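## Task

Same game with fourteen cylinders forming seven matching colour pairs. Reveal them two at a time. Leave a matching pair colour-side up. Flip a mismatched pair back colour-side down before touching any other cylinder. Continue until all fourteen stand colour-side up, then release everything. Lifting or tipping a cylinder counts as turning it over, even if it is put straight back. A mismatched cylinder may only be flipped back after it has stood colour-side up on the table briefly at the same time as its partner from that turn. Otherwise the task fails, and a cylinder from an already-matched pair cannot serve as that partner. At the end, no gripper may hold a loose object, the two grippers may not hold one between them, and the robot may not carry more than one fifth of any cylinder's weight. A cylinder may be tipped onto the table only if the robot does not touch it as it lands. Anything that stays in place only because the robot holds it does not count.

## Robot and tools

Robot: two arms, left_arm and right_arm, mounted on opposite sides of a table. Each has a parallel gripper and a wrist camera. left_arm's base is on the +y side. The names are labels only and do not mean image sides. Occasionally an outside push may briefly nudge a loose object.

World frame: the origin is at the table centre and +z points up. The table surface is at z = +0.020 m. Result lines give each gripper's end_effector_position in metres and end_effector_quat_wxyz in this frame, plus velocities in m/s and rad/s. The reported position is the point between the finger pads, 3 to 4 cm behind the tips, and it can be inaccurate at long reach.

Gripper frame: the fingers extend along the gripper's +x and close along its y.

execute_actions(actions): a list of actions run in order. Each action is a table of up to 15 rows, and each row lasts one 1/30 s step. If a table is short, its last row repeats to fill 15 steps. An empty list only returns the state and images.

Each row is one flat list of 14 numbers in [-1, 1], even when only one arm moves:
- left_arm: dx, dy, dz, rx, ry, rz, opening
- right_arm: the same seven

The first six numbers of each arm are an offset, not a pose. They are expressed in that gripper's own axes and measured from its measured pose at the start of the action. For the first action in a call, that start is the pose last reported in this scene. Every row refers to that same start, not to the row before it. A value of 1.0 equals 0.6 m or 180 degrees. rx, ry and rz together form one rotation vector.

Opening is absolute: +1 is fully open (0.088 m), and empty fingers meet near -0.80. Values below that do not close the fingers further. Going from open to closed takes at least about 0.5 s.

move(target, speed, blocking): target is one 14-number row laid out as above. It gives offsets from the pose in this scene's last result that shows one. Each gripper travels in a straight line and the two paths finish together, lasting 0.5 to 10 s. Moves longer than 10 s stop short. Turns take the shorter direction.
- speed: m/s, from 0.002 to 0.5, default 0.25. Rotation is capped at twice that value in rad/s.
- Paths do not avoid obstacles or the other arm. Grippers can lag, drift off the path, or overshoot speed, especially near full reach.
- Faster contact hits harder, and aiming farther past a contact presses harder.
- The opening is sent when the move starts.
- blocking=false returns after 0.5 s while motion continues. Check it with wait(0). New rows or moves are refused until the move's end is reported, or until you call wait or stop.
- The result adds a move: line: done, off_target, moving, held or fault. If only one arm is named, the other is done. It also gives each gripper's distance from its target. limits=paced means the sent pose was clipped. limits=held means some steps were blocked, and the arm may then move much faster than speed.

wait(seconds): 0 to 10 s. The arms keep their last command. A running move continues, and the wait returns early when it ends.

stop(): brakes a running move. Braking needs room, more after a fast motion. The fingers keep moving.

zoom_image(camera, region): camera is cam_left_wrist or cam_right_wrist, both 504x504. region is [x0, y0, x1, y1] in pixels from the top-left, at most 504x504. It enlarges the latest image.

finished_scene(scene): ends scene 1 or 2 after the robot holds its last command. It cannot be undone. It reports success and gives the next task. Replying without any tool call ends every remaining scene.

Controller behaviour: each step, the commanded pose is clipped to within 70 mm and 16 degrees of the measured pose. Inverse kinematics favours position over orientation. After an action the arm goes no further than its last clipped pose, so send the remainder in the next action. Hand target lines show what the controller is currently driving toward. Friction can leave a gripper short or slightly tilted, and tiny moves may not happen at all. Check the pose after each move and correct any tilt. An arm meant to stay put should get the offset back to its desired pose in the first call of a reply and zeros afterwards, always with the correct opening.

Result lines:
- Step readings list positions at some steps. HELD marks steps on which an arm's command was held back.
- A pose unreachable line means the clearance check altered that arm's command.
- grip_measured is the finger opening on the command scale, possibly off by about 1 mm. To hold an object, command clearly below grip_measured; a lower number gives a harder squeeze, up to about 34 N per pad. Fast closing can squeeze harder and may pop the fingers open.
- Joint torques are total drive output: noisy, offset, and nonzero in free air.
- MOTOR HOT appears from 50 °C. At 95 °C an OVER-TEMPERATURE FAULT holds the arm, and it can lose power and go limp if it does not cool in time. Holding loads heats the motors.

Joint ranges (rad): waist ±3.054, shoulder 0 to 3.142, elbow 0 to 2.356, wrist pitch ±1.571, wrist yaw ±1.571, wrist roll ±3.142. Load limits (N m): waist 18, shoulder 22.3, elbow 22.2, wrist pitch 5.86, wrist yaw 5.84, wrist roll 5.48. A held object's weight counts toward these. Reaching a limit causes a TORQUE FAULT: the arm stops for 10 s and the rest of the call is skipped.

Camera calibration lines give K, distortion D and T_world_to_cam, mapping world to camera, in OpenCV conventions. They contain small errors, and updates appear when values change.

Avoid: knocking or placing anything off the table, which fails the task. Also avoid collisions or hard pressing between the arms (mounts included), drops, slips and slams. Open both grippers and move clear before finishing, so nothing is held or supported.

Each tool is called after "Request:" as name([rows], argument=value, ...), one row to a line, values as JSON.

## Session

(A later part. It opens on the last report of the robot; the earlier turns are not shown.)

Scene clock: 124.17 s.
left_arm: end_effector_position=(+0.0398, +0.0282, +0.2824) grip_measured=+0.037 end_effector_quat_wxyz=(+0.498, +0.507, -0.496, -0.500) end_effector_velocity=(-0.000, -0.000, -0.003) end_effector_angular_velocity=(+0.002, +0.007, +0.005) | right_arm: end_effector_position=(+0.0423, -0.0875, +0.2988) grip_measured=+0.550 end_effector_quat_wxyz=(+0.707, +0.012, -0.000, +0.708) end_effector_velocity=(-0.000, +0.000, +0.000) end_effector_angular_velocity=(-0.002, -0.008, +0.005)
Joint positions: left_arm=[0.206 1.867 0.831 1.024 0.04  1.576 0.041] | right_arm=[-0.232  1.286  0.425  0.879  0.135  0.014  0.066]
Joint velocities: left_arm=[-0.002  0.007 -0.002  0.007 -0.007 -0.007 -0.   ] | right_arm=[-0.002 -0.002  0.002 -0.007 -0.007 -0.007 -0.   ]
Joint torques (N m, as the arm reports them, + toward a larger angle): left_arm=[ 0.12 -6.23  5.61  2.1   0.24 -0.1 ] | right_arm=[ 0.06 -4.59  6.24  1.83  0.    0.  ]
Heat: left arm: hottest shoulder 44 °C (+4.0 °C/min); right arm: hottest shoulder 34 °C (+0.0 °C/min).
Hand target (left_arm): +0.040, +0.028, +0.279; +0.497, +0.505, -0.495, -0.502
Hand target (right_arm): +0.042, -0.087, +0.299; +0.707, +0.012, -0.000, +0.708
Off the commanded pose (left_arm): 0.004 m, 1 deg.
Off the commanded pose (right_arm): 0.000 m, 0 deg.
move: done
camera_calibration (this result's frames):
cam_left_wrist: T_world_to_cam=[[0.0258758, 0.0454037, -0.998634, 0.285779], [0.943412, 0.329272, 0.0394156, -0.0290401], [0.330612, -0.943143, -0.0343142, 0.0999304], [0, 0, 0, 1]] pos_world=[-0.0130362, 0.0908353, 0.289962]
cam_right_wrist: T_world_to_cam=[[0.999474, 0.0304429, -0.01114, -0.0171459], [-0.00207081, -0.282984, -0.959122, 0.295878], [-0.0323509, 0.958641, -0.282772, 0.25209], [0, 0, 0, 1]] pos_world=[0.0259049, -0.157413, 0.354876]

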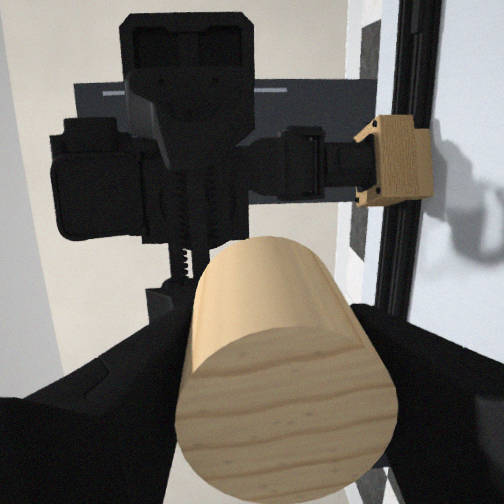

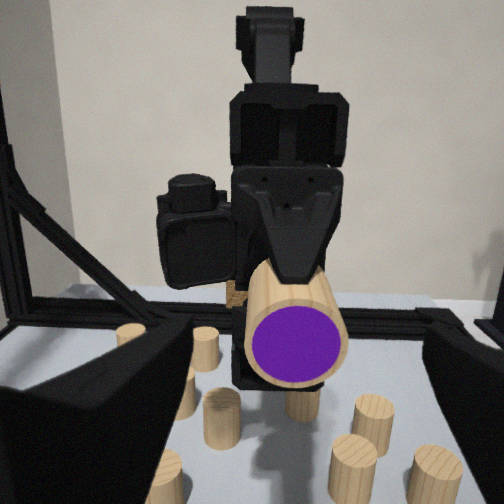

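Request:
move(target=[0,0,0,0,0,0,-0.25,0.110,0,-0.017,0,0,0,0.55], speed=0.15)

Request:
move(target=[0,0,0,0,0,0,-0.25,0,0,0,0,0,0,-0.25])

Request:
move(target=[0,0,0,0,0,0,0.6,0,0,0,0,0,0,-0.25])

Request:
move(target=[-0.1,0,0,0,0,0,0.6,0,0,0,0,0,0,-0.25])

Request:
move(target=[-0.163,-0.222,0.1,0,0,-0.5,0.6,-0.213,0.047,-0.293,0,0.502,0,-0.25], speed=0.4)

Scene clock: 129.47 s.
left_arm: end_effector_position=(+0.0398, +0.0281, +0.2817) grip_measured=+0.034 end_effector_quat_wxyz=(+0.498, +0.507, -0.495, -0.500) end_effector_velocity=(-0.000, -0.000, +0.001) end_effector_angular_velocity=(+0.002, +0.007, +0.005) | right_arm: end_effector_position=(+0.0416, -0.0247, +0.2899) grip_measured=+0.550 end_effector_quat_wxyz=(+0.707, +0.012, -0.000, +0.707) end_effector_velocity=(-0.000, +0.002, +0.002) end_effector_angular_velocity=(+0.007, -0.007, +0.005)
Joint positions: left_arm=[0.206 1.869 0.83  1.025 0.04  1.576 0.041] | right_arm=[-0.26   1.584  0.625  0.977  0.108  0.014  0.066]
Joint velocities: left_arm=[-0.002 -0.002  0.002 -0.007 -0.007 -0.007 -0.   ] | right_arm=[-0.002  0.007  0.007  0.007 -0.007 -0.007 -0.   ]
Joint torques (N m, as the arm reports them, + toward a larger angle): left_arm=[ 0.   -6.99  5.91  1.72  0.   -0.06] | right_arm=[-0.23 -5.33  7.13  1.99 -0.12  0.01]
Heat: left arm: hottest shoulder 44 °C (+5.1 °C/min); right arm: hottest shoulder 34 °C (-1.0 °C/min).
Hand target (left_arm): +0.040, +0.028, +0.282; +0.498, +0.507, -0.496, -0.500
Hand target (right_arm): +0.042, -0.021, +0.290; +0.707, +0.012, -0.001, +0.708
Off the commanded pose (left_arm): 0.001 m, 0 deg.
Off the commanded pose (right_arm): 0.003 m, 0 deg.
move: done
camera_calibration (this result's frames):
cam_left_wrist: T_world_to_cam=[[0.0258201, 0.0465451, -0.998582, 0.285033], [0.943414, 0.329227, 0.0397393, -0.0290917], [0.33061, -0.943103, -0.0354107, 0.100178], [0, 0, 0, 1]] pos_world=[-0.0130339, 0.0907892, 0.289333]
cam_right_wrist: T_world_to_cam=[[0.999492, 0.0300497, -0.0105792, -0.0186769], [-0.00162181, -0.283652, -0.958926, 0.304915], [-0.0318162, 0.958456, -0.283459, 0.189581], [0, 0, 0, 1]] pos_world=[0.0251936, -0.0946541, 0.345932]

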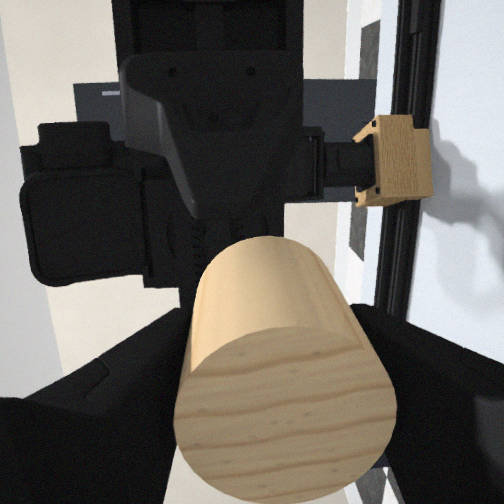

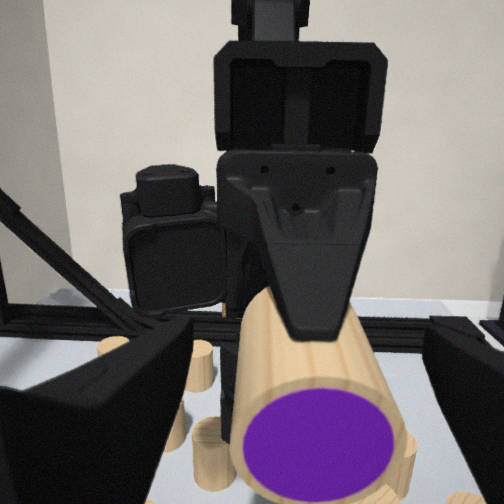

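Scene clock: 129.97 s.
left_arm: end_effector_position=(+0.0398, +0.0281, +0.2817) grip_measured=+0.034 end_effector_quat_wxyz=(+0.498, +0.507, -0.495, -0.500) end_effector_velocity=(-0.000, -0.000, -0.003) end_effector_angular_velocity=(+0.017, +0.008, +0.005) | right_arm: end_effector_position=(+0.0417, -0.0247, +0.2899) grip_measured=+0.016 end_effector_quat_wxyz=(+0.707, +0.012, -0.000, +0.707) end_effector_velocity=(+0.000, -0.001, +0.000) end_effector_angular_velocity=(-0.002, -0.022, +0.004)
Joint positions: left_arm=[0.206 1.869 0.83  1.025 0.04  1.576 0.041] | right_arm=[-0.26   1.584  0.625  0.977  0.108  0.014  0.04 ]
Joint velocities: left_arm=[-0.002 -0.002  0.002 -0.022 -0.007 -0.007 -0.   ] | right_arm=[-0.002 -0.007 -0.002 -0.007 -0.007 -0.022  0.   ]
Joint torques (N m, as the arm reports them, + toward a larger angle): left_arm=[-0.01 -6.84  5.86  1.73 -0.01 -0.05] | right_arm=[ 0.08 -6.56  5.87  1.85 -0.02 -0.01]
Heat: left arm: hottest shoulder 44 °C (+5.0 °C/min); right arm: hottest shoulder 34 °C (-1.0 °C/min).
Hand target (left_arm): +0.040, +0.028, +0.282; +0.498, +0.507, -0.495, -0.500
Hand target (right_arm): +0.042, -0.025, +0.290; +0.707, +0.012, -0.001, +0.707
Off the commanded pose (left_arm): 0.000 m, 0 deg.
Off the commanded pose (right_arm): 0.000 m, 0 deg.
move: done
camera_calibration (this result's frames):
cam_left_wrist: T_world_to_cam=[[0.0254513, 0.0465318, -0.998593, 0.285053], [0.943553, 0.328872, 0.0393731, -0.0289298], [0.330242, -0.943227, -0.035535, 0.10025], [0, 0, 0, 1]] pos_world=[-0.0130648, 0.0908086, 0.289353]
cam_right_wrist: T_world_to_cam=[[0.999504, 0.0296684, -0.0105858, -0.0187422], [-0.00173639, -0.283652, -0.958926, 0.30492], [-0.0314525, 0.958468, -0.28346, 0.189568], [0, 0, 0, 1]] pos_world=[0.0252247, -0.0946477, 0.345932]

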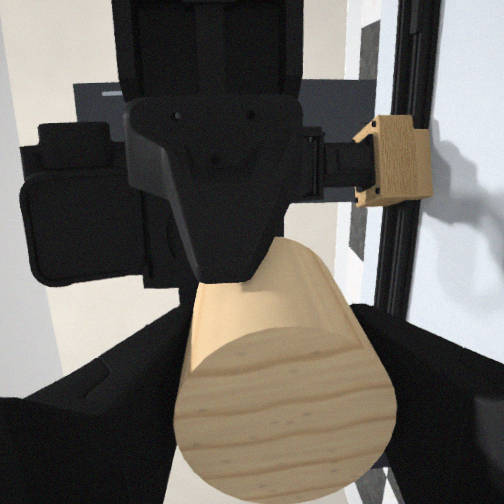

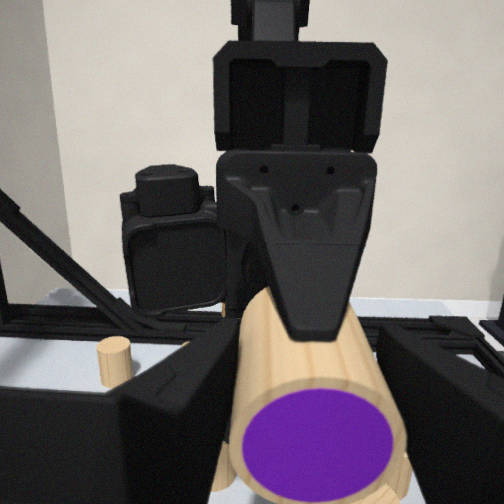

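Scene clock: 130.63 s.
left_arm: end_effector_position=(+0.0398, +0.0281, +0.2817) grip_measured=+0.598 end_effector_quat_wxyz=(+0.498, +0.507, -0.495, -0.500) end_effector_velocity=(-0.002, +0.002, -0.001) end_effector_angular_velocity=(+0.007, +0.008, -0.010) | right_arm: end_effector_position=(+0.0417, -0.0247, +0.2899) grip_measured=+0.016 end_effector_quat_wxyz=(+0.707, +0.012, -0.000, +0.707) end_effector_velocity=(-0.002, -0.000, -0.004) end_effector_angular_velocity=(-0.012, +0.006, +0.020)
Joint positions: left_arm=[0.206 1.869 0.83  1.025 0.04  1.576 0.068] | right_arm=[-0.26   1.584  0.625  0.977  0.108  0.014  0.04 ]
Joint velocities: left_arm=[-0.002 -0.007 -0.007 -0.007  0.007 -0.007  0.   ] | right_arm=[-0.002  0.002 -0.002 -0.007 -0.022  0.007 -0.   ]
Joint torques (N m, as the arm reports them, + toward a larger angle): left_arm=[ 0.03 -6.82  5.88  1.77  0.   -0.04] | right_arm=[ 0.06 -6.54  5.85  1.84  0.   -0.03]
Heat: left arm: hottest shoulder 44 °C (+5.1 °C/min); right arm: hottest shoulder 34 °C (-2.0 °C/min).
Hand target (left_arm): +0.040, +0.028, +0.282; +0.498, +0.507, -0.495, -0.500
Hand target (right_arm): +0.042, -0.025, +0.290; +0.707, +0.012, -0.000, +0.707
Off the commanded pose (left_arm): 0.000 m, 0 deg.
Off the commanded pose (right_arm): 0.000 m, 0 deg.
move: done
camera_calibration (this result's frames):
cam_left_wrist: T_world_to_cam=[[0.0258325, 0.046535, -0.998583, 0.285035], [0.94354, 0.328867, 0.0397341, -0.0290309], [0.33025, -0.943229, -0.0354122, 0.100215], [0, 0, 0, 1]] pos_world=[-0.0130674, 0.0908089, 0.289333]
cam_right_wrist: T_world_to_cam=[[0.999504, 0.0296684, -0.0105858, -0.0187422], [-0.00173639, -0.283652, -0.958926, 0.30492], [-0.0314525, 0.958468, -0.28346, 0.189568], [0, 0, 0, 1]] pos_world=[0.0252247, -0.0946477, 0.345932]

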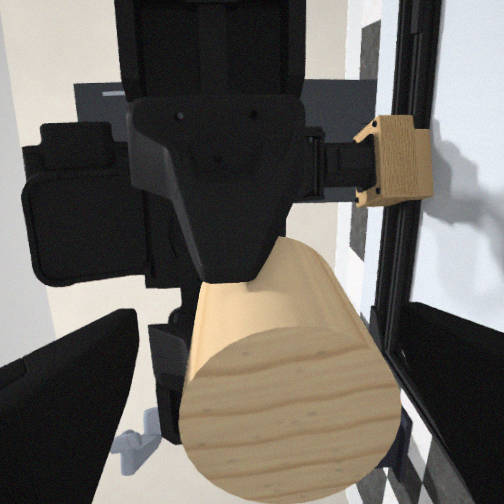

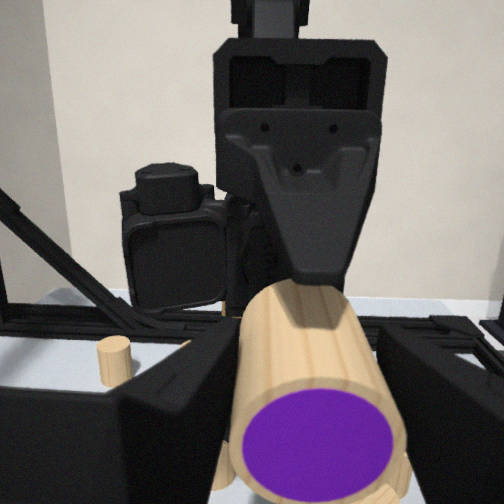

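Scene clock: 131.53 s.
left_arm: end_effector_position=(+0.0387, +0.0859, +0.2798) grip_measured=+0.600 end_effector_quat_wxyz=(+0.496, +0.510, -0.492, -0.501) end_effector_velocity=(+0.002, +0.003, -0.001) end_effector_angular_velocity=(+0.007, -0.007, +0.019) | right_arm: end_effector_position=(+0.0417, -0.0247, +0.2899) grip_measured=+0.016 end_effector_quat_wxyz=(+0.707, +0.012, -0.000, +0.707) end_effector_velocity=(-0.004, -0.000, -0.004) end_effector_angular_velocity=(-0.012, +0.006, +0.025)
Joint positions: left_arm=[0.21  1.687 0.59  1.075 0.041 1.576 0.068] | right_arm=[-0.26   1.584  0.625  0.977  0.108  0.014  0.04 ]
Joint velocities: left_arm=[-0.002 -0.012 -0.012 -0.007 -0.022  0.007  0.   ] | right_arm=[ 0.002  0.002 -0.002 -0.007 -0.022  0.007 -0.   ]
Joint torques (N m, as the arm reports them, + toward a larger angle): left_arm=[ 0.15 -6.67  5.08  2.01  0.2  -0.02] | right_arm=[ 0.05 -6.6   5.86  1.85  0.01 -0.01]
Heat: left arm: hottest shoulder 44 °C (+5.1 °C/min); right arm: hottest shoulder 34 °C (-2.0 °C/min).
Hand target (left_arm): +0.039, +0.088, +0.283; +0.497, +0.507, -0.496, -0.500
Hand target (right_arm): +0.042, -0.025, +0.290; +0.707, +0.012, -0.000, +0.707
Off the commanded pose (left_arm): 0.004 m, 1 deg.
Off the commanded pose (right_arm): 0.000 m, 0 deg.
move: done
camera_calibration (this result's frames):
cam_left_wrist: T_world_to_cam=[[0.0252096, 0.0549896, -0.998169, 0.279629], [0.942424, 0.331762, 0.0420787, -0.047853], [0.333468, -0.941759, -0.0434599, 0.156923], [0, 0, 0, 1]] pos_world=[-0.0142803, 0.148283, 0.28795]
cam_right_wrist: T_world_to_cam=[[0.999504, 0.0296684, -0.0105858, -0.0187422], [-0.00173639, -0.283652, -0.958926, 0.30492], [-0.0314525, 0.958468, -0.28346, 0.189568], [0, 0, 0, 1]] pos_world=[0.0252247, -0.0946477, 0.345932]

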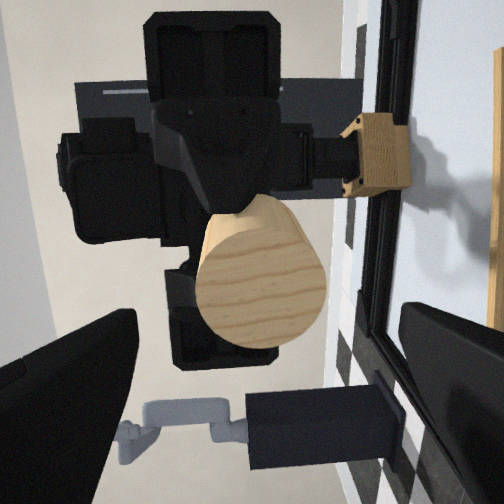

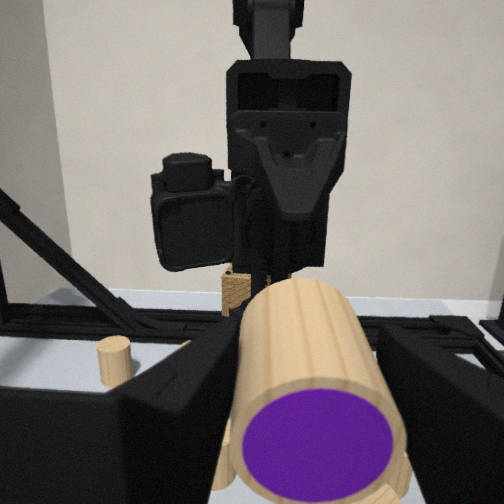

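Scene clock: 133.97 s.
left_arm: end_effector_position=(-0.0203, +0.1867, +0.1483) grip_measured=+0.600 end_effector_quat_wxyz=(-0.000, +0.708, +0.013, -0.706) end_effector_velocity=(-0.003, +0.002, +0.004) end_effector_angular_velocity=(+0.018, +0.005, -0.015) | right_arm: end_effector_position=(+0.0140, -0.1511, +0.1130) grip_measured=+0.016 end_effector_quat_wxyz=(+0.504, -0.493, +0.498, +0.505) end_effector_velocity=(-0.001, -0.005, +0.001) end_effector_angular_velocity=(-0.032, +0.001, +0.039)
Joint positions: left_arm=[ 0.031  1.904  1.273 -0.959 -0.001  1.426  0.068] | right_arm=[-0.18   1.8    1.091 -0.843 -0.002  0.192  0.04 ]
Joint velocities: left_arm=[-0.007  0.002  0.022 -0.037  0.007  0.007 -0.   ] | right_arm=[ 0.002  0.007  0.012 -0.037 -0.007 -0.037 -0.   ]
Joint torques (N m, as the arm reports them, + toward a larger angle): left_arm=[-0.31 -6.01  6.52 -0.04  0.26 -0.1 ] | right_arm=[ 0.3  -6.17  6.52 -0.03 -0.11  0.15]
Heat: left arm: hottest shoulder 43 °C (+4.0 °C/min); right arm: hottest shoulder 34 °C (-2.0 °C/min).
Hand target (left_arm): -0.022, +0.185, +0.148; -0.001, +0.706, +0.015, -0.708
Hand target (right_arm): +0.012, -0.149, +0.112; +0.503, -0.493, +0.501, +0.503
Off the commanded pose (left_arm): 0.002 m, 0 deg.
Off the commanded pose (right_arm): 0.004 m, 1 deg.
move: done
camera_calibration (this result's frames):
cam_left_wrist: T_world_to_cam=[[0.00268924, 0.99869, 0.0511054, -0.187903], [0.945796, -0.0191368, 0.324197, 0.00359736], [0.32475, 0.0474635, -0.944608, 0.214674], [0, 0, 0, 1]] pos_world=[-0.0726125, 0.177536, 0.21122]
cam_right_wrist: T_world_to_cam=[[0.999414, 0.00225439, -0.0341589, 0.00934072], [0.0118529, -0.958897, 0.283506, -0.143173], [-0.0321157, -0.283745, -0.958362, 0.148233], [0, 0, 0, 1]] pos_world=[-0.00287762, -0.0952485, 0.18297]

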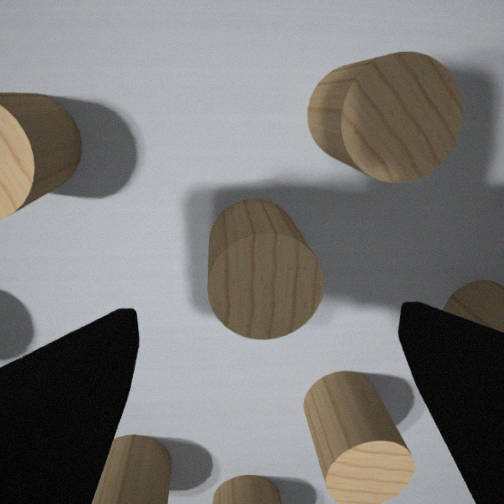

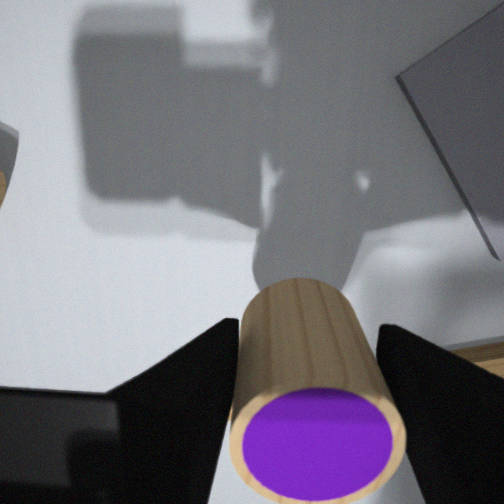

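Request:
move(target=[0.125,-0.004,-0.006,0,0,0.005,0.6,0.055,0,0,0,0,0,-0.25], speed=0.1)

Request:
move(target=[0,0,0,0,0,0,-0.25,0,0,0,0,0,0,0.55])

Request:
move(target=[-0.15,0,0,0,0,0,-0.25,-0.1,0,0,0,0,0,0.55])

Request:
move(target=[-0.2,0.283,-0.095,0,0,0.497,-0.25,-0.262,-0.047,0.107,0,-0.494,0,0.55], speed=0.4)

Scene clock: 138.07 s.
left_arm: end_effector_position=(-0.0175, +0.1890, +0.0772) grip_measured=+0.600 end_effector_quat_wxyz=(+0.009, +0.707, +0.005, -0.707) end_effector_velocity=(+0.003, +0.003, -0.001) end_effector_angular_velocity=(+0.010, -0.023, +0.005) | right_arm: end_effector_position=(+0.0130, -0.1461, +0.0861) grip_measured=+0.015 end_effector_quat_wxyz=(+0.508, -0.487, +0.494, +0.511) end_effector_velocity=(+0.000, -0.002, +0.000) end_effector_angular_velocity=(-0.009, +0.006, +0.005)
Joint positions: left_arm=[ 0.038  2.015  1.108 -0.658 -0.001  1.433  0.068] | right_arm=[-0.18   1.855  1.039 -0.715 -0.002  0.192  0.04 ]
Joint velocities: left_arm=[-0.002  0.002 -0.002 -0.007 -0.022 -0.007 -0.   ] | right_arm=[-0.002 -0.002 -0.002 -0.007 -0.007 -0.007 -0.   ]
Joint torques (N m, as the arm reports them, + toward a larger angle): left_arm=[ 0.17 -6.03  4.33  0.45 -0.03  0.12] | right_arm=[ 0.05 -6.53  3.47  0.36  0.02 -0.02]
Heat: left arm: hottest shoulder 43 °C (+4.1 °C/min); right arm: hottest shoulder 34 °C (-2.0 °C/min).
Hand target (left_arm): -0.016, +0.191, +0.074; +0.006, +0.708, +0.007, -0.706
Hand target (right_arm): +0.014, -0.151, +0.080; +0.504, -0.493, +0.498, +0.505
Off the commanded pose (left_arm): 0.004 m, 1 deg.
Off the commanded pose (right_arm): 0.008 m, 1 deg.
move: done
camera_calibration (this result's frames):
cam_left_wrist: T_world_to_cam=[[0.00205886, 0.999645, 0.0265654, -0.184825], [0.946922, -0.0104886, 0.321292, 0.0226875], [0.321457, 0.0244939, -0.946607, 0.150866], [0, 0, 0, 1]] pos_world=[-0.0695997, 0.181302, 0.140432]
cam_right_wrist: T_world_to_cam=[[0.99926, 0.00299617, -0.0383411, 0.00988748], [0.0130237, -0.964418, 0.264063, -0.129924], [-0.0361857, -0.264367, -0.963743, 0.127189], [0, 0, 0, 1]] pos_world=[-0.00358568, -0.0917057, 0.157264]

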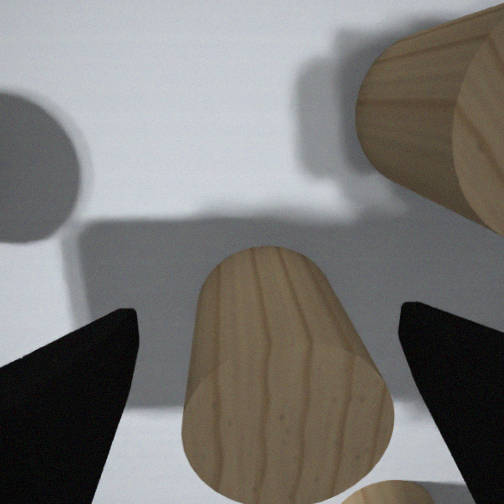

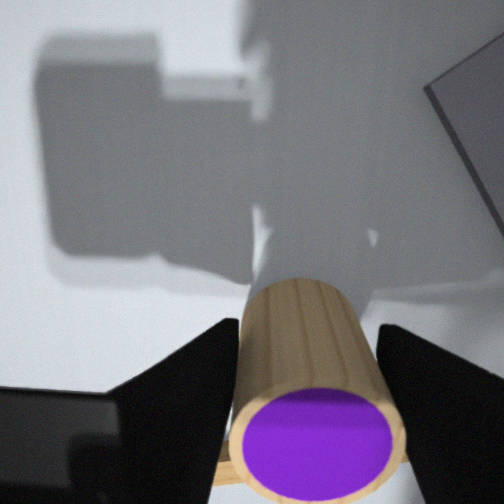

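Scene clock: 138.73 s.
left_arm: end_effector_position=(-0.0175, +0.1892, +0.0770) grip_measured=+0.036 end_effector_quat_wxyz=(+0.009, +0.707, +0.005, -0.707) end_effector_velocity=(+0.000, +0.000, +0.001) end_effector_angular_velocity=(+0.002, -0.008, +0.005) | right_arm: end_effector_position=(+0.0129, -0.1461, +0.0861) grip_measured=+0.548 end_effector_quat_wxyz=(+0.508, -0.487, +0.494, +0.511) end_effector_velocity=(+0.001, -0.002, +0.000) end_effector_angular_velocity=(-0.006, -0.008, -0.005)
Joint positions: left_arm=[ 0.038  2.015  1.108 -0.658 -0.001  1.433  0.041] | right_arm=[-0.18   1.855  1.039 -0.715 -0.003  0.192  0.066]
Joint velocities: left_arm=[-0.002 -0.002  0.002 -0.007 -0.007 -0.007 -0.   ] | right_arm=[ 0.002 -0.002 -0.002 -0.007  0.007  0.007  0.   ]
Joint torques (N m, as the arm reports them, + toward a larger angle): left_arm=[-0.01 -6.85  4.82  0.27  0.05  0.  ] | right_arm=[ 0.03 -7.73  4.85  0.19  0.01 -0.03]
Heat: left arm: hottest shoulder 43 °C (+4.0 °C/min); right arm: hottest shoulder 34 °C (-2.0 °C/min).
Hand target (left_arm): -0.018, +0.189, +0.077; +0.009, +0.707, +0.005, -0.707
Hand target (right_arm): +0.013, -0.146, +0.086; +0.508, -0.487, +0.494, +0.511
Off the commanded pose (left_arm): 0.000 m, 0 deg.
Off the commanded pose (right_arm): 0.000 m, 0 deg.
move: done
camera_calibration (this result's frames):
cam_left_wrist: T_world_to_cam=[[0.00205518, 0.999614, 0.0277017, -0.18512], [0.946878, -0.0108537, 0.321408, 0.0227632], [0.321585, 0.0255696, -0.946535, 0.150532], [0, 0, 0, 1]] pos_world=[-0.0695824, 0.181447, 0.140296]
cam_right_wrist: T_world_to_cam=[[0.999246, 0.00300821, -0.0387155, 0.00997802], [0.0131368, -0.964398, 0.264127, -0.129937], [-0.0365426, -0.264436, -0.963711, 0.127175], [0, 0, 0, 1]] pos_world=[-0.00361621, -0.0917117, 0.157267]

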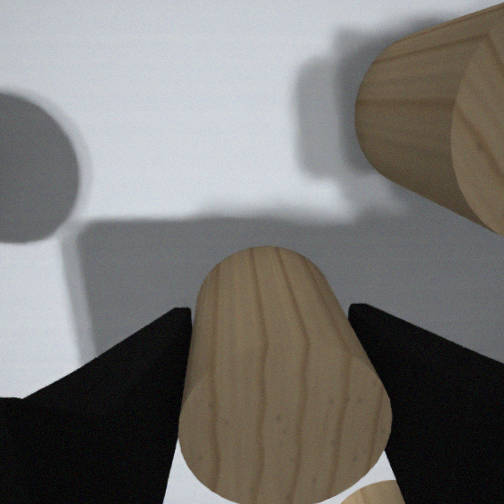

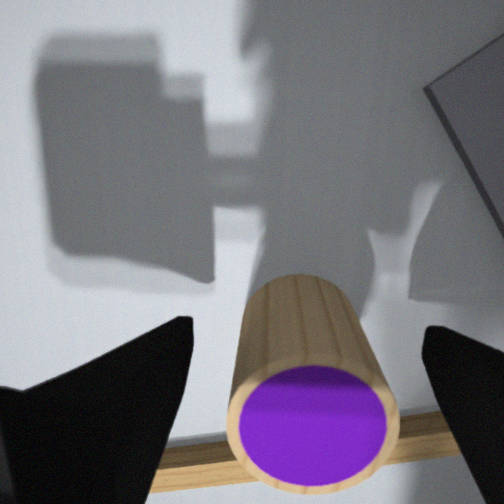

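Scene clock: 139.63 s.
left_arm: end_effector_position=(-0.0171, +0.1922, +0.1608) grip_measured=+0.035 end_effector_quat_wxyz=(+0.002, +0.708, +0.012, -0.706) end_effector_velocity=(+0.000, -0.001, +0.004) end_effector_angular_velocity=(-0.008, -0.007, +0.005) | right_arm: end_effector_position=(+0.0139, -0.1514, +0.1408) grip_measured=+0.550 end_effector_quat_wxyz=(+0.505, -0.492, +0.497, +0.506) end_effector_velocity=(-0.002, +0.000, +0.002) end_effector_angular_velocity=(+0.001, +0.007, +0.010)
Joint positions: left_arm=[ 0.038  1.862  1.269 -0.992 -0.001  1.433  0.041] | right_arm=[-0.18   1.753  1.152 -0.948 -0.003  0.192  0.066]
Joint velocities: left_arm=[-0.002 -0.007  0.007 -0.007 -0.007 -0.007 -0.   ] | right_arm=[ 0.002 -0.002  0.007 -0.007 -0.007 -0.007 -0.   ]
Joint torques (N m, as the arm reports them, + toward a larger angle): left_arm=[-0.28 -7.73  6.75 -0.02  0.05 -0.03] | right_arm=[ 0.01 -8.27  6.68 -0.04  0.   -0.04]
Heat: left arm: hottest shoulder 43 °C (+4.0 °C/min); right arm: hottest shoulder 34 °C (-2.0 °C/min).
Hand target (left_arm): -0.018, +0.189, +0.167; +0.009, +0.707, +0.005, -0.707
Hand target (right_arm): +0.014, -0.148, +0.146; +0.508, -0.487, +0.494, +0.511
Off the commanded pose (left_arm): 0.007 m, 1 deg.
Off the commanded pose (right_arm): 0.006 m, 1 deg.
move: done
camera_calibration (this result's frames):
cam_left_wrist: T_world_to_cam=[[0.00197748, 0.998963, 0.045497, -0.193221], [0.946194, -0.0165917, 0.323174, -0.00366188], [0.323593, 0.0424099, -0.945245, 0.226212], [0, 0, 0, 1]] pos_world=[-0.0693536, 0.183366, 0.2238]
cam_right_wrist: T_world_to_cam=[[0.99936, 0.00240881, -0.0356849, 0.0105916], [0.0123004, -0.960017, 0.27967, -0.15099], [-0.0335844, -0.27993, -0.959433, 0.175588], [0, 0, 0, 1]] pos_world=[-0.00283059, -0.0958264, 0.21107]

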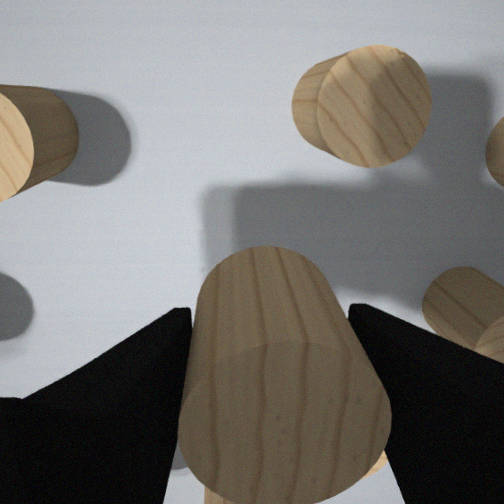

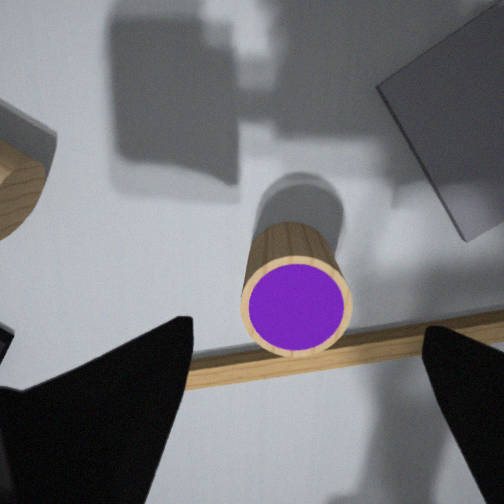

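Scene clock: 142.23 s.
left_arm: end_effector_position=(+0.0414, +0.0252, +0.2769) grip_measured=+0.034 end_effector_quat_wxyz=(+0.494, +0.514, -0.490, -0.502) end_effector_velocity=(-0.000, -0.000, -0.003) end_effector_angular_velocity=(+0.003, -0.008, +0.014) | right_arm: end_effector_position=(+0.0422, -0.0899, +0.3085) grip_measured=+0.550 end_effector_quat_wxyz=(+0.706, +0.017, +0.000, +0.708) end_effector_velocity=(-0.000, -0.000, -0.002) end_effector_angular_velocity=(-0.007, -0.008, +0.005)
Joint positions: left_arm=[0.207 1.88  0.843 1.005 0.034 1.58  0.041] | right_arm=[-0.232  1.245  0.44   0.828  0.133  0.021  0.066]
Joint velocities: left_arm=[-0.007  0.007 -0.002  0.007 -0.022  0.007 -0.   ] | right_arm=[-0.002 -0.002 -0.002 -0.007 -0.007 -0.007 -0.   ]
Joint torques (N m, as the arm reports them, + toward a larger angle): left_arm=[ 0.18 -6.42  7.11  2.16  0.22 -0.02] | right_arm=[-0.13 -3.23  4.74  1.99 -0.14 -0.19]
Heat: left arm: hottest shoulder 43 °C (+4.0 °C/min); right arm: hottest shoulder 34 °C (-1.0 °C/min).
Hand target (left_arm): +0.042, +0.023, +0.280; +0.495, +0.511, -0.494, -0.500
Hand target (right_arm): +0.043, -0.091, +0.299; +0.706, +0.006, +0.005, +0.709
Off the commanded pose (left_arm): 0.004 m, 1 deg.
Off the commanded pose (right_arm): 0.009 m, 2 deg.
move: off_target (right_arm)
camera_calibration (this result's frames):
cam_left_wrist: T_world_to_cam=[[0.0284597, 0.0654166, -0.997452, 0.279461], [0.941031, 0.334783, 0.0488061, -0.0319635], [0.337122, -0.940022, -0.0520312, 0.100955], [0, 0, 0, 1]] pos_world=[-0.0119088, 0.0873191, 0.285561]
cam_right_wrist: T_world_to_cam=[[0.999266, 0.0333409, -0.0188837, -0.0142431], [-0.008879, -0.277931, -0.96056, 0.305588], [-0.0372743, 0.960022, -0.277431, 0.255864], [0, 0, 0, 1]] pos_world=[0.0264832, -0.160228, 0.364251]

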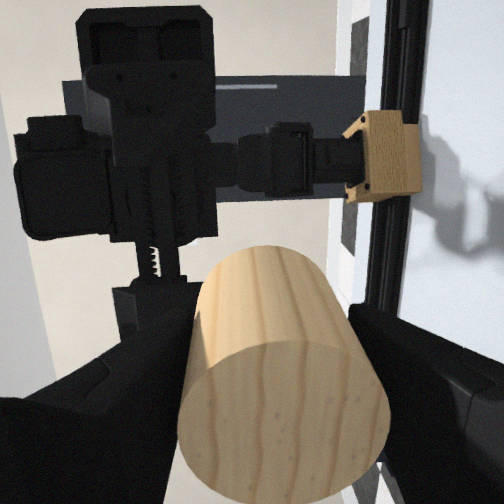

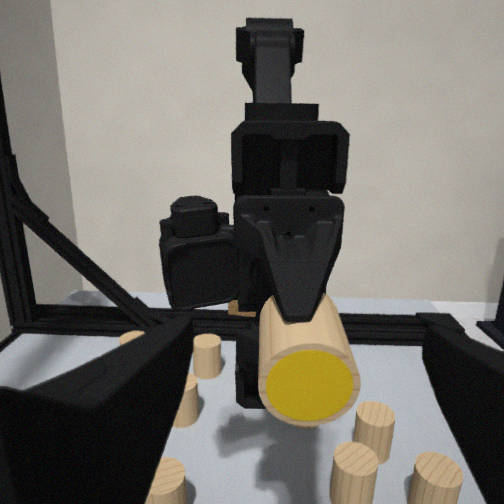

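Request:
move(target=[0,0,0,0,0,0,-0.25,0.110,-0.006,-0.047,0,0.005,0,0.55], speed=0.15)

Request:
move(target=[0,0,0,0,0,0,-0.25,0,0,0,0,0,0,-0.25])

Request:
move(target=[0,0,0,0,0,0,0.6,0,0,0,0,0,0,-0.25])

Request:
move(target=[-0.15,0.02,0,0,0,0.008,0.6,0,0,0,0,0,0,-0.25])

Request:
move(target=[0,0,0,0,0,0,0.6,-0.088,0.077,-0.283,0,0.502,0,-0.25], speed=0.4)

Scene clock: 146.93 s.
left_arm: end_effector_position=(+0.0414, +0.0250, +0.2766) grip_measured=+0.033 end_effector_quat_wxyz=(+0.494, +0.514, -0.490, -0.502) end_effector_velocity=(+0.004, +0.001, -0.001) end_effector_angular_velocity=(+0.007, +0.007, +0.025) | right_arm: end_effector_position=(+0.0446, -0.0267, +0.2818) grip_measured=+0.550 end_effector_quat_wxyz=(+0.706, +0.010, +0.005, +0.708) end_effector_velocity=(-0.000, +0.001, -0.000) end_effector_angular_velocity=(+0.002, -0.007, +0.005)
Joint positions: left_arm=[0.207 1.882 0.843 1.005 0.034 1.58  0.041] | right_arm=[-0.271  1.594  0.605  0.996  0.094  0.021  0.066]
Joint velocities: left_arm=[ 0.002 -0.002 -0.002 -0.007 -0.022 -0.007 -0.   ] | right_arm=[-0.002  0.007  0.002  0.007 -0.007 -0.007 -0.   ]
Joint torques (N m, as the arm reports them, + toward a larger angle): left_arm=[-0.04 -7.05  5.89  1.69  0.01 -0.03] | right_arm=[-0.24 -5.28  7.16  1.99 -0.13  0.06]
Heat: left arm: hottest shoulder 43 °C (+3.0 °C/min); right arm: hottest shoulder 34 °C (-1.0 °C/min).
Hand target (left_arm): +0.041, +0.025, +0.277; +0.494, +0.514, -0.490, -0.502
Hand target (right_arm): +0.045, -0.023, +0.282; +0.706, +0.011, +0.006, +0.708
Off the commanded pose (left_arm): 0.000 m, 0 deg.
Off the commanded pose (right_arm): 0.003 m, 0 deg.
move: done
camera_calibration (this result's frames):
cam_left_wrist: T_world_to_cam=[[0.0284407, 0.0657966, -0.997428, 0.279146], [0.941031, 0.334764, 0.0489157, -0.031936], [0.337121, -0.940002, -0.0523958, 0.100898], [0, 0, 0, 1]] pos_world=[-0.0119013, 0.0871687, 0.285276]
cam_right_wrist: T_world_to_cam=[[0.99933, 0.0326571, -0.0165072, -0.0199768], [-0.00618661, -0.293832, -0.955837, 0.295728], [-0.0360652, 0.955299, -0.293433, 0.192244], [0, 0, 0, 1]] pos_world=[0.0287263, -0.0961036, 0.338749]

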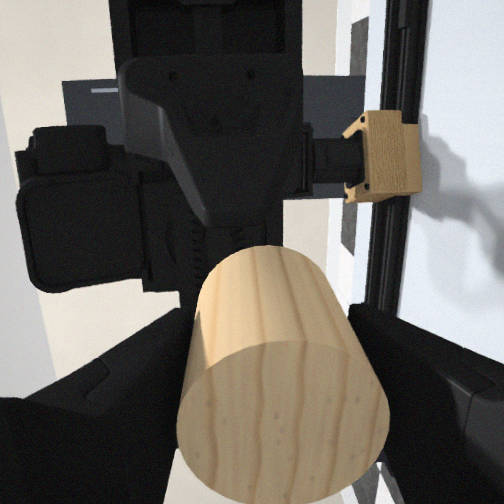

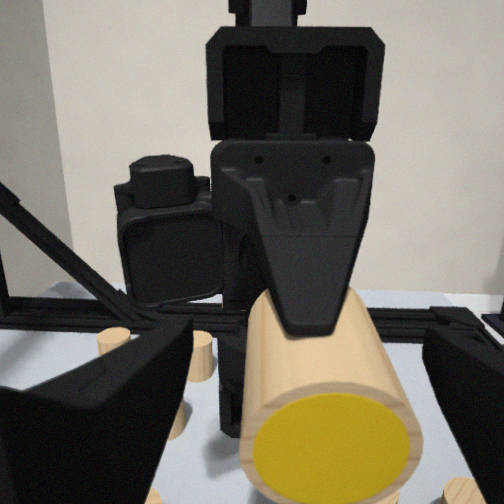

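Scene clock: 147.43 s.
left_arm: end_effector_position=(+0.0401, +0.0250, +0.2766) grip_measured=+0.033 end_effector_quat_wxyz=(+0.493, +0.513, -0.490, -0.503) end_effector_velocity=(-0.000, +0.001, -0.005) end_effector_angular_velocity=(+0.022, -0.021, +0.004) | right_arm: end_effector_position=(+0.0458, -0.0267, +0.2819) grip_measured=+0.023 end_effector_quat_wxyz=(+0.707, +0.010, +0.005, +0.707) end_effector_velocity=(-0.002, -0.001, +0.000) end_effector_angular_velocity=(-0.002, -0.008, +0.019)
Joint positions: left_arm=[0.205 1.882 0.843 1.005 0.035 1.579 0.041] | right_arm=[-0.274  1.594  0.605  0.997  0.095  0.021  0.04 ]
Joint velocities: left_arm=[-0.002 -0.002 -0.002 -0.022 -0.007  0.022 -0.   ] | right_arm=[-0.002 -0.007 -0.002 -0.007 -0.022 -0.007  0.   ]
Joint torques (N m, as the arm reports them, + toward a larger angle): left_arm=[ 0.2  -6.92  5.89  1.78 -0.02 -0.02] | right_arm=[ 0.25 -6.55  5.77  1.83 -0.03 -0.01]
Heat: left arm: hottest shoulder 43 °C (+3.0 °C/min); right arm: hottest shoulder 34 °C (-1.0 °C/min).
Hand target (left_arm): +0.041, +0.025, +0.277; +0.494, +0.514, -0.490, -0.502
Hand target (right_arm): +0.045, -0.027, +0.282; +0.706, +0.010, +0.005, +0.708
Off the commanded pose (left_arm): 0.001 m, 0 deg.
Off the commanded pose (right_arm): 0.001 m, 0 deg.
move: done
camera_calibration (this result's frames):
cam_left_wrist: T_world_to_cam=[[0.0282351, 0.0657038, -0.99744, 0.279198], [0.942064, 0.331903, 0.0485308, -0.0306114], [0.334242, -0.941022, -0.0525258, 0.101453], [0, 0, 0, 1]] pos_world=[-0.0129552, 0.0872853, 0.285298]
cam_right_wrist: T_world_to_cam=[[0.999436, 0.0292322, -0.01654, -0.0212152], [-0.00723738, -0.293446, -0.955948, 0.295922], [-0.0327981, 0.955529, -0.293069, 0.192005], [0, 0, 0, 1]] pos_world=[0.0296423, -0.0960087, 0.338806]

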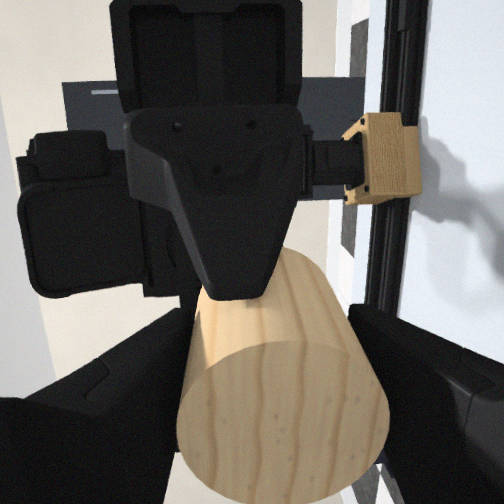

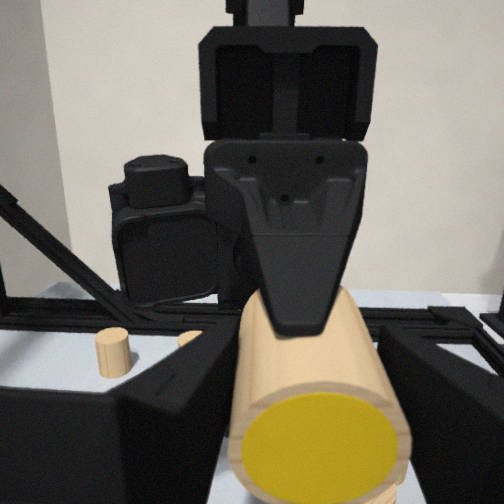

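Scene clock: 148.10 s.
left_arm: end_effector_position=(+0.0401, +0.0250, +0.2766) grip_measured=+0.598 end_effector_quat_wxyz=(+0.493, +0.513, -0.490, -0.503) end_effector_velocity=(-0.000, +0.001, +0.001) end_effector_angular_velocity=(+0.003, -0.007, +0.005) | right_arm: end_effector_position=(+0.0458, -0.0266, +0.2818) grip_measured=+0.023 end_effector_quat_wxyz=(+0.707, +0.010, +0.005, +0.707) end_effector_velocity=(-0.000, -0.000, -0.004) end_effector_angular_velocity=(-0.012, +0.006, +0.005)
Joint positions: left_arm=[0.205 1.882 0.843 1.005 0.035 1.579 0.068] | right_arm=[-0.274  1.595  0.605  0.997  0.095  0.021  0.04 ]
Joint velocities: left_arm=[-0.002 -0.007 -0.002 -0.007 -0.007  0.007  0.   ] | right_arm=[-0.002  0.002 -0.002 -0.007 -0.007  0.007 -0.   ]
Joint torques (N m, as the arm reports them, + toward a larger angle): left_arm=[ 0.08 -7.01  5.82  1.74  0.01 -0.03] | right_arm=[ 0.03 -6.53  5.75  1.85  0.01 -0.02]
Heat: left arm: hottest shoulder 43 °C (+3.0 °C/min); right arm: hottest shoulder 34 °C (-2.0 °C/min).
Hand target (left_arm): +0.040, +0.025, +0.277; +0.493, +0.513, -0.490, -0.503
Hand target (right_arm): +0.046, -0.027, +0.282; +0.707, +0.010, +0.005, +0.707
Off the commanded pose (left_arm): 0.000 m, 0 deg.
Off the commanded pose (right_arm): 0.000 m, 0 deg.
move: done
camera_calibration (this result's frames):
cam_left_wrist: T_world_to_cam=[[0.0282351, 0.0657038, -0.99744, 0.279198], [0.942064, 0.331903, 0.0485308, -0.0306114], [0.334242, -0.941022, -0.0525258, 0.101453], [0, 0, 0, 1]] pos_world=[-0.0129552, 0.0872853, 0.285298]
cam_right_wrist: T_world_to_cam=[[0.999436, 0.0292259, -0.016515, -0.0212226], [-0.00720286, -0.293809, -0.955837, 0.295741], [-0.0327875, 0.955417, -0.293433, 0.192024], [0, 0, 0, 1]] pos_world=[0.0296368, -0.0959515, 0.338676]

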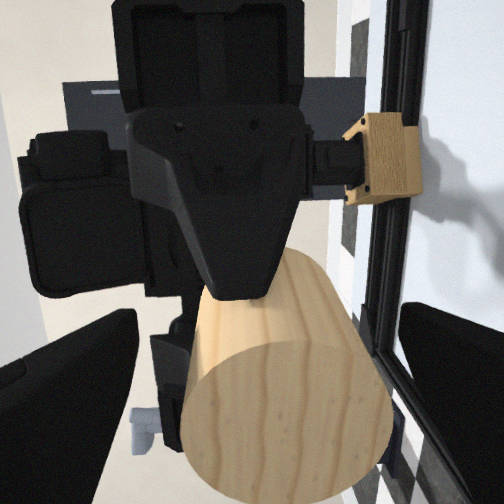

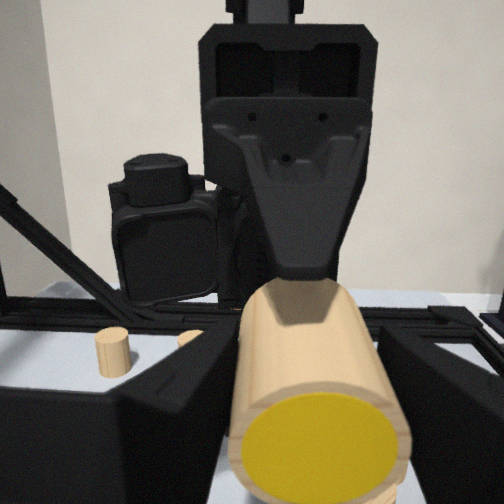

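Scene clock: 149.07 s.
left_arm: end_effector_position=(+0.0384, +0.1123, +0.2909) grip_measured=+0.600 end_effector_quat_wxyz=(+0.500, +0.508, -0.496, -0.496) end_effector_velocity=(-0.002, +0.003, -0.002) end_effector_angular_velocity=(+0.007, +0.008, +0.000) | right_arm: end_effector_position=(+0.0458, -0.0266, +0.2818) grip_measured=+0.023 end_effector_quat_wxyz=(+0.707, +0.010, +0.005, +0.707) end_effector_velocity=(-0.002, -0.001, +0.002) end_effector_angular_velocity=(+0.007, -0.007, +0.019)
Joint positions: left_arm=[0.212 1.56  0.501 1.049 0.038 1.579 0.068] | right_arm=[-0.274  1.595  0.605  0.997  0.095  0.021  0.04 ]
Joint velocities: left_arm=[-0.007 -0.012 -0.012 -0.007 -0.007 -0.007 -0.   ] | right_arm=[-0.002 -0.002 -0.002  0.007 -0.022 -0.007 -0.   ]
Joint torques (N m, as the arm reports them, + toward a larger angle): left_arm=[ 0.17 -5.72  5.06  1.57  0.2  -0.06] | right_arm=[ 0.08 -6.56  5.77  1.84  0.   -0.01]
Heat: left arm: hottest shoulder 42 °C (+2.0 °C/min); right arm: hottest shoulder 34 °C (-2.0 °C/min).
Hand target (left_arm): +0.038, +0.114, +0.292; +0.499, +0.507, -0.497, -0.497
Hand target (right_arm): +0.046, -0.027, +0.282; +0.707, +0.010, +0.005, +0.707
Off the commanded pose (left_arm): 0.002 m, 0 deg.
Off the commanded pose (right_arm): 0.000 m, 0 deg.
move: done
camera_calibration (this result's frames):
cam_left_wrist: T_world_to_cam=[[0.0291785, 0.0422225, -0.998682, 0.290705], [0.940866, 0.336202, 0.0417033, -0.0570437], [0.33752, -0.940843, -0.0299158, 0.178193], [0, 0, 0, 1]] pos_world=[-0.0149556, 0.174556, 0.298032]
cam_right_wrist: T_world_to_cam=[[0.999436, 0.0292259, -0.016515, -0.0212226], [-0.00720286, -0.293809, -0.955837, 0.295741], [-0.0327875, 0.955417, -0.293433, 0.192024], [0, 0, 0, 1]] pos_world=[0.0296368, -0.0959515, 0.338676]

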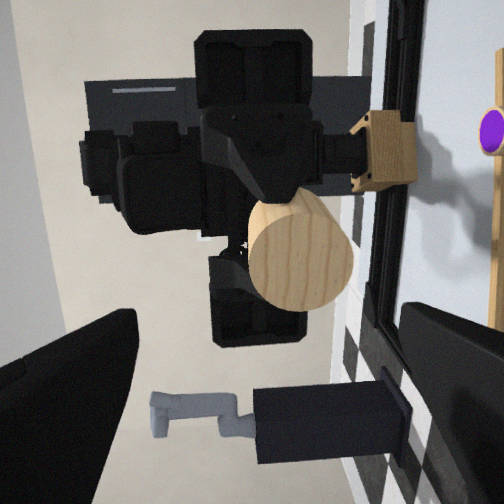

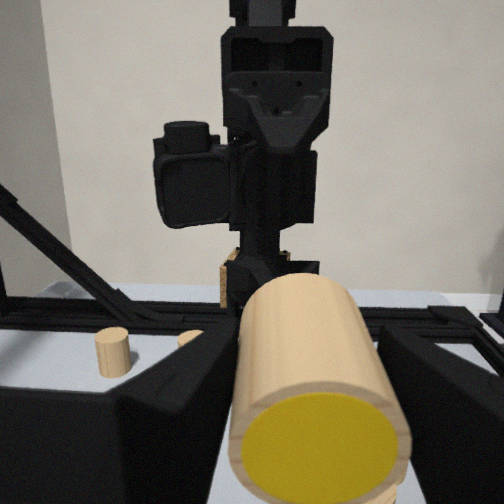

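Scene clock: 151.63 s.
left_arm: end_effector_position=(+0.0384, +0.1123, +0.2907) grip_measured=+0.600 end_effector_quat_wxyz=(+0.500, +0.509, -0.495, -0.496) end_effector_velocity=(-0.004, +0.001, -0.002) end_effector_angular_velocity=(+0.007, +0.022, -0.014) | right_arm: end_effector_position=(-0.0009, -0.0795, +0.1148) grip_measured=+0.023 end_effector_quat_wxyz=(+0.500, -0.494, +0.502, +0.504) end_effector_velocity=(+0.001, -0.008, -0.002) end_effector_angular_velocity=(-0.042, -0.001, -0.010)
Joint positions: left_arm=[0.212 1.56  0.501 1.049 0.038 1.579 0.068] | right_arm=[-0.18   2.058  1.459 -0.962 -0.01   0.192  0.04 ]
Joint velocities: left_arm=[-0.007 -0.002 -0.002 -0.007  0.007 -0.022 -0.   ] | right_arm=[-0.002  0.007  0.002 -0.037 -0.007  0.007 -0.   ]
Joint torques (N m, as the arm reports them, + toward a larger angle): left_arm=[-0.08 -4.76  5.85  1.75 -0.02 -0.05] | right_arm=[ 0.27 -7.98  6.51 -0.05 -0.12  0.15]
Heat: left arm: hottest shoulder 42 °C (+2.0 °C/min); right arm: hottest shoulder 34 °C (-2.0 °C/min).
Hand target (left_arm): +0.038, +0.112, +0.291; +0.500, +0.509, -0.495, -0.496
Hand target (right_arm): -0.003, -0.078, +0.112; +0.499, -0.495, +0.505, +0.502
Off the commanded pose (left_arm): 0.000 m, 0 deg.
Off the commanded pose (right_arm): 0.004 m, 1 deg.
move: done
camera_calibration (this result's frames):
cam_left_wrist: T_world_to_cam=[[0.0291576, 0.0426029, -0.998667, 0.290507], [0.940867, 0.336186, 0.0418117, -0.0570875], [0.337519, -0.940831, -0.0302813, 0.178362], [0, 0, 0, 1]] pos_world=[-0.0149594, 0.174624, 0.297908]
cam_right_wrist: T_world_to_cam=[[0.999173, 0.00203322, -0.0406109, 0.0248453], [0.0138157, -0.956307, 0.292038, -0.07567], [-0.0382427, -0.292358, -0.955544, 0.168797], [0, 0, 0, 1]] pos_world=[-0.0173241, -0.0230651, 0.184401]

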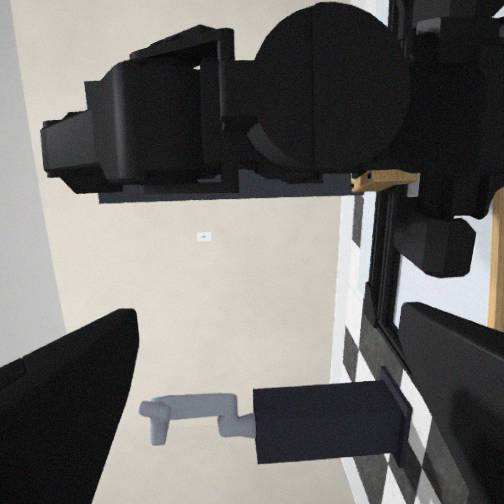

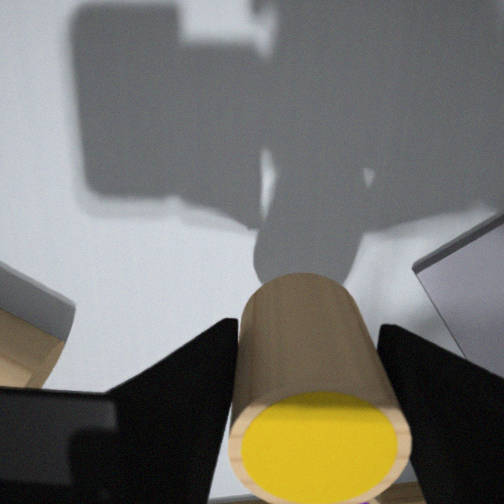

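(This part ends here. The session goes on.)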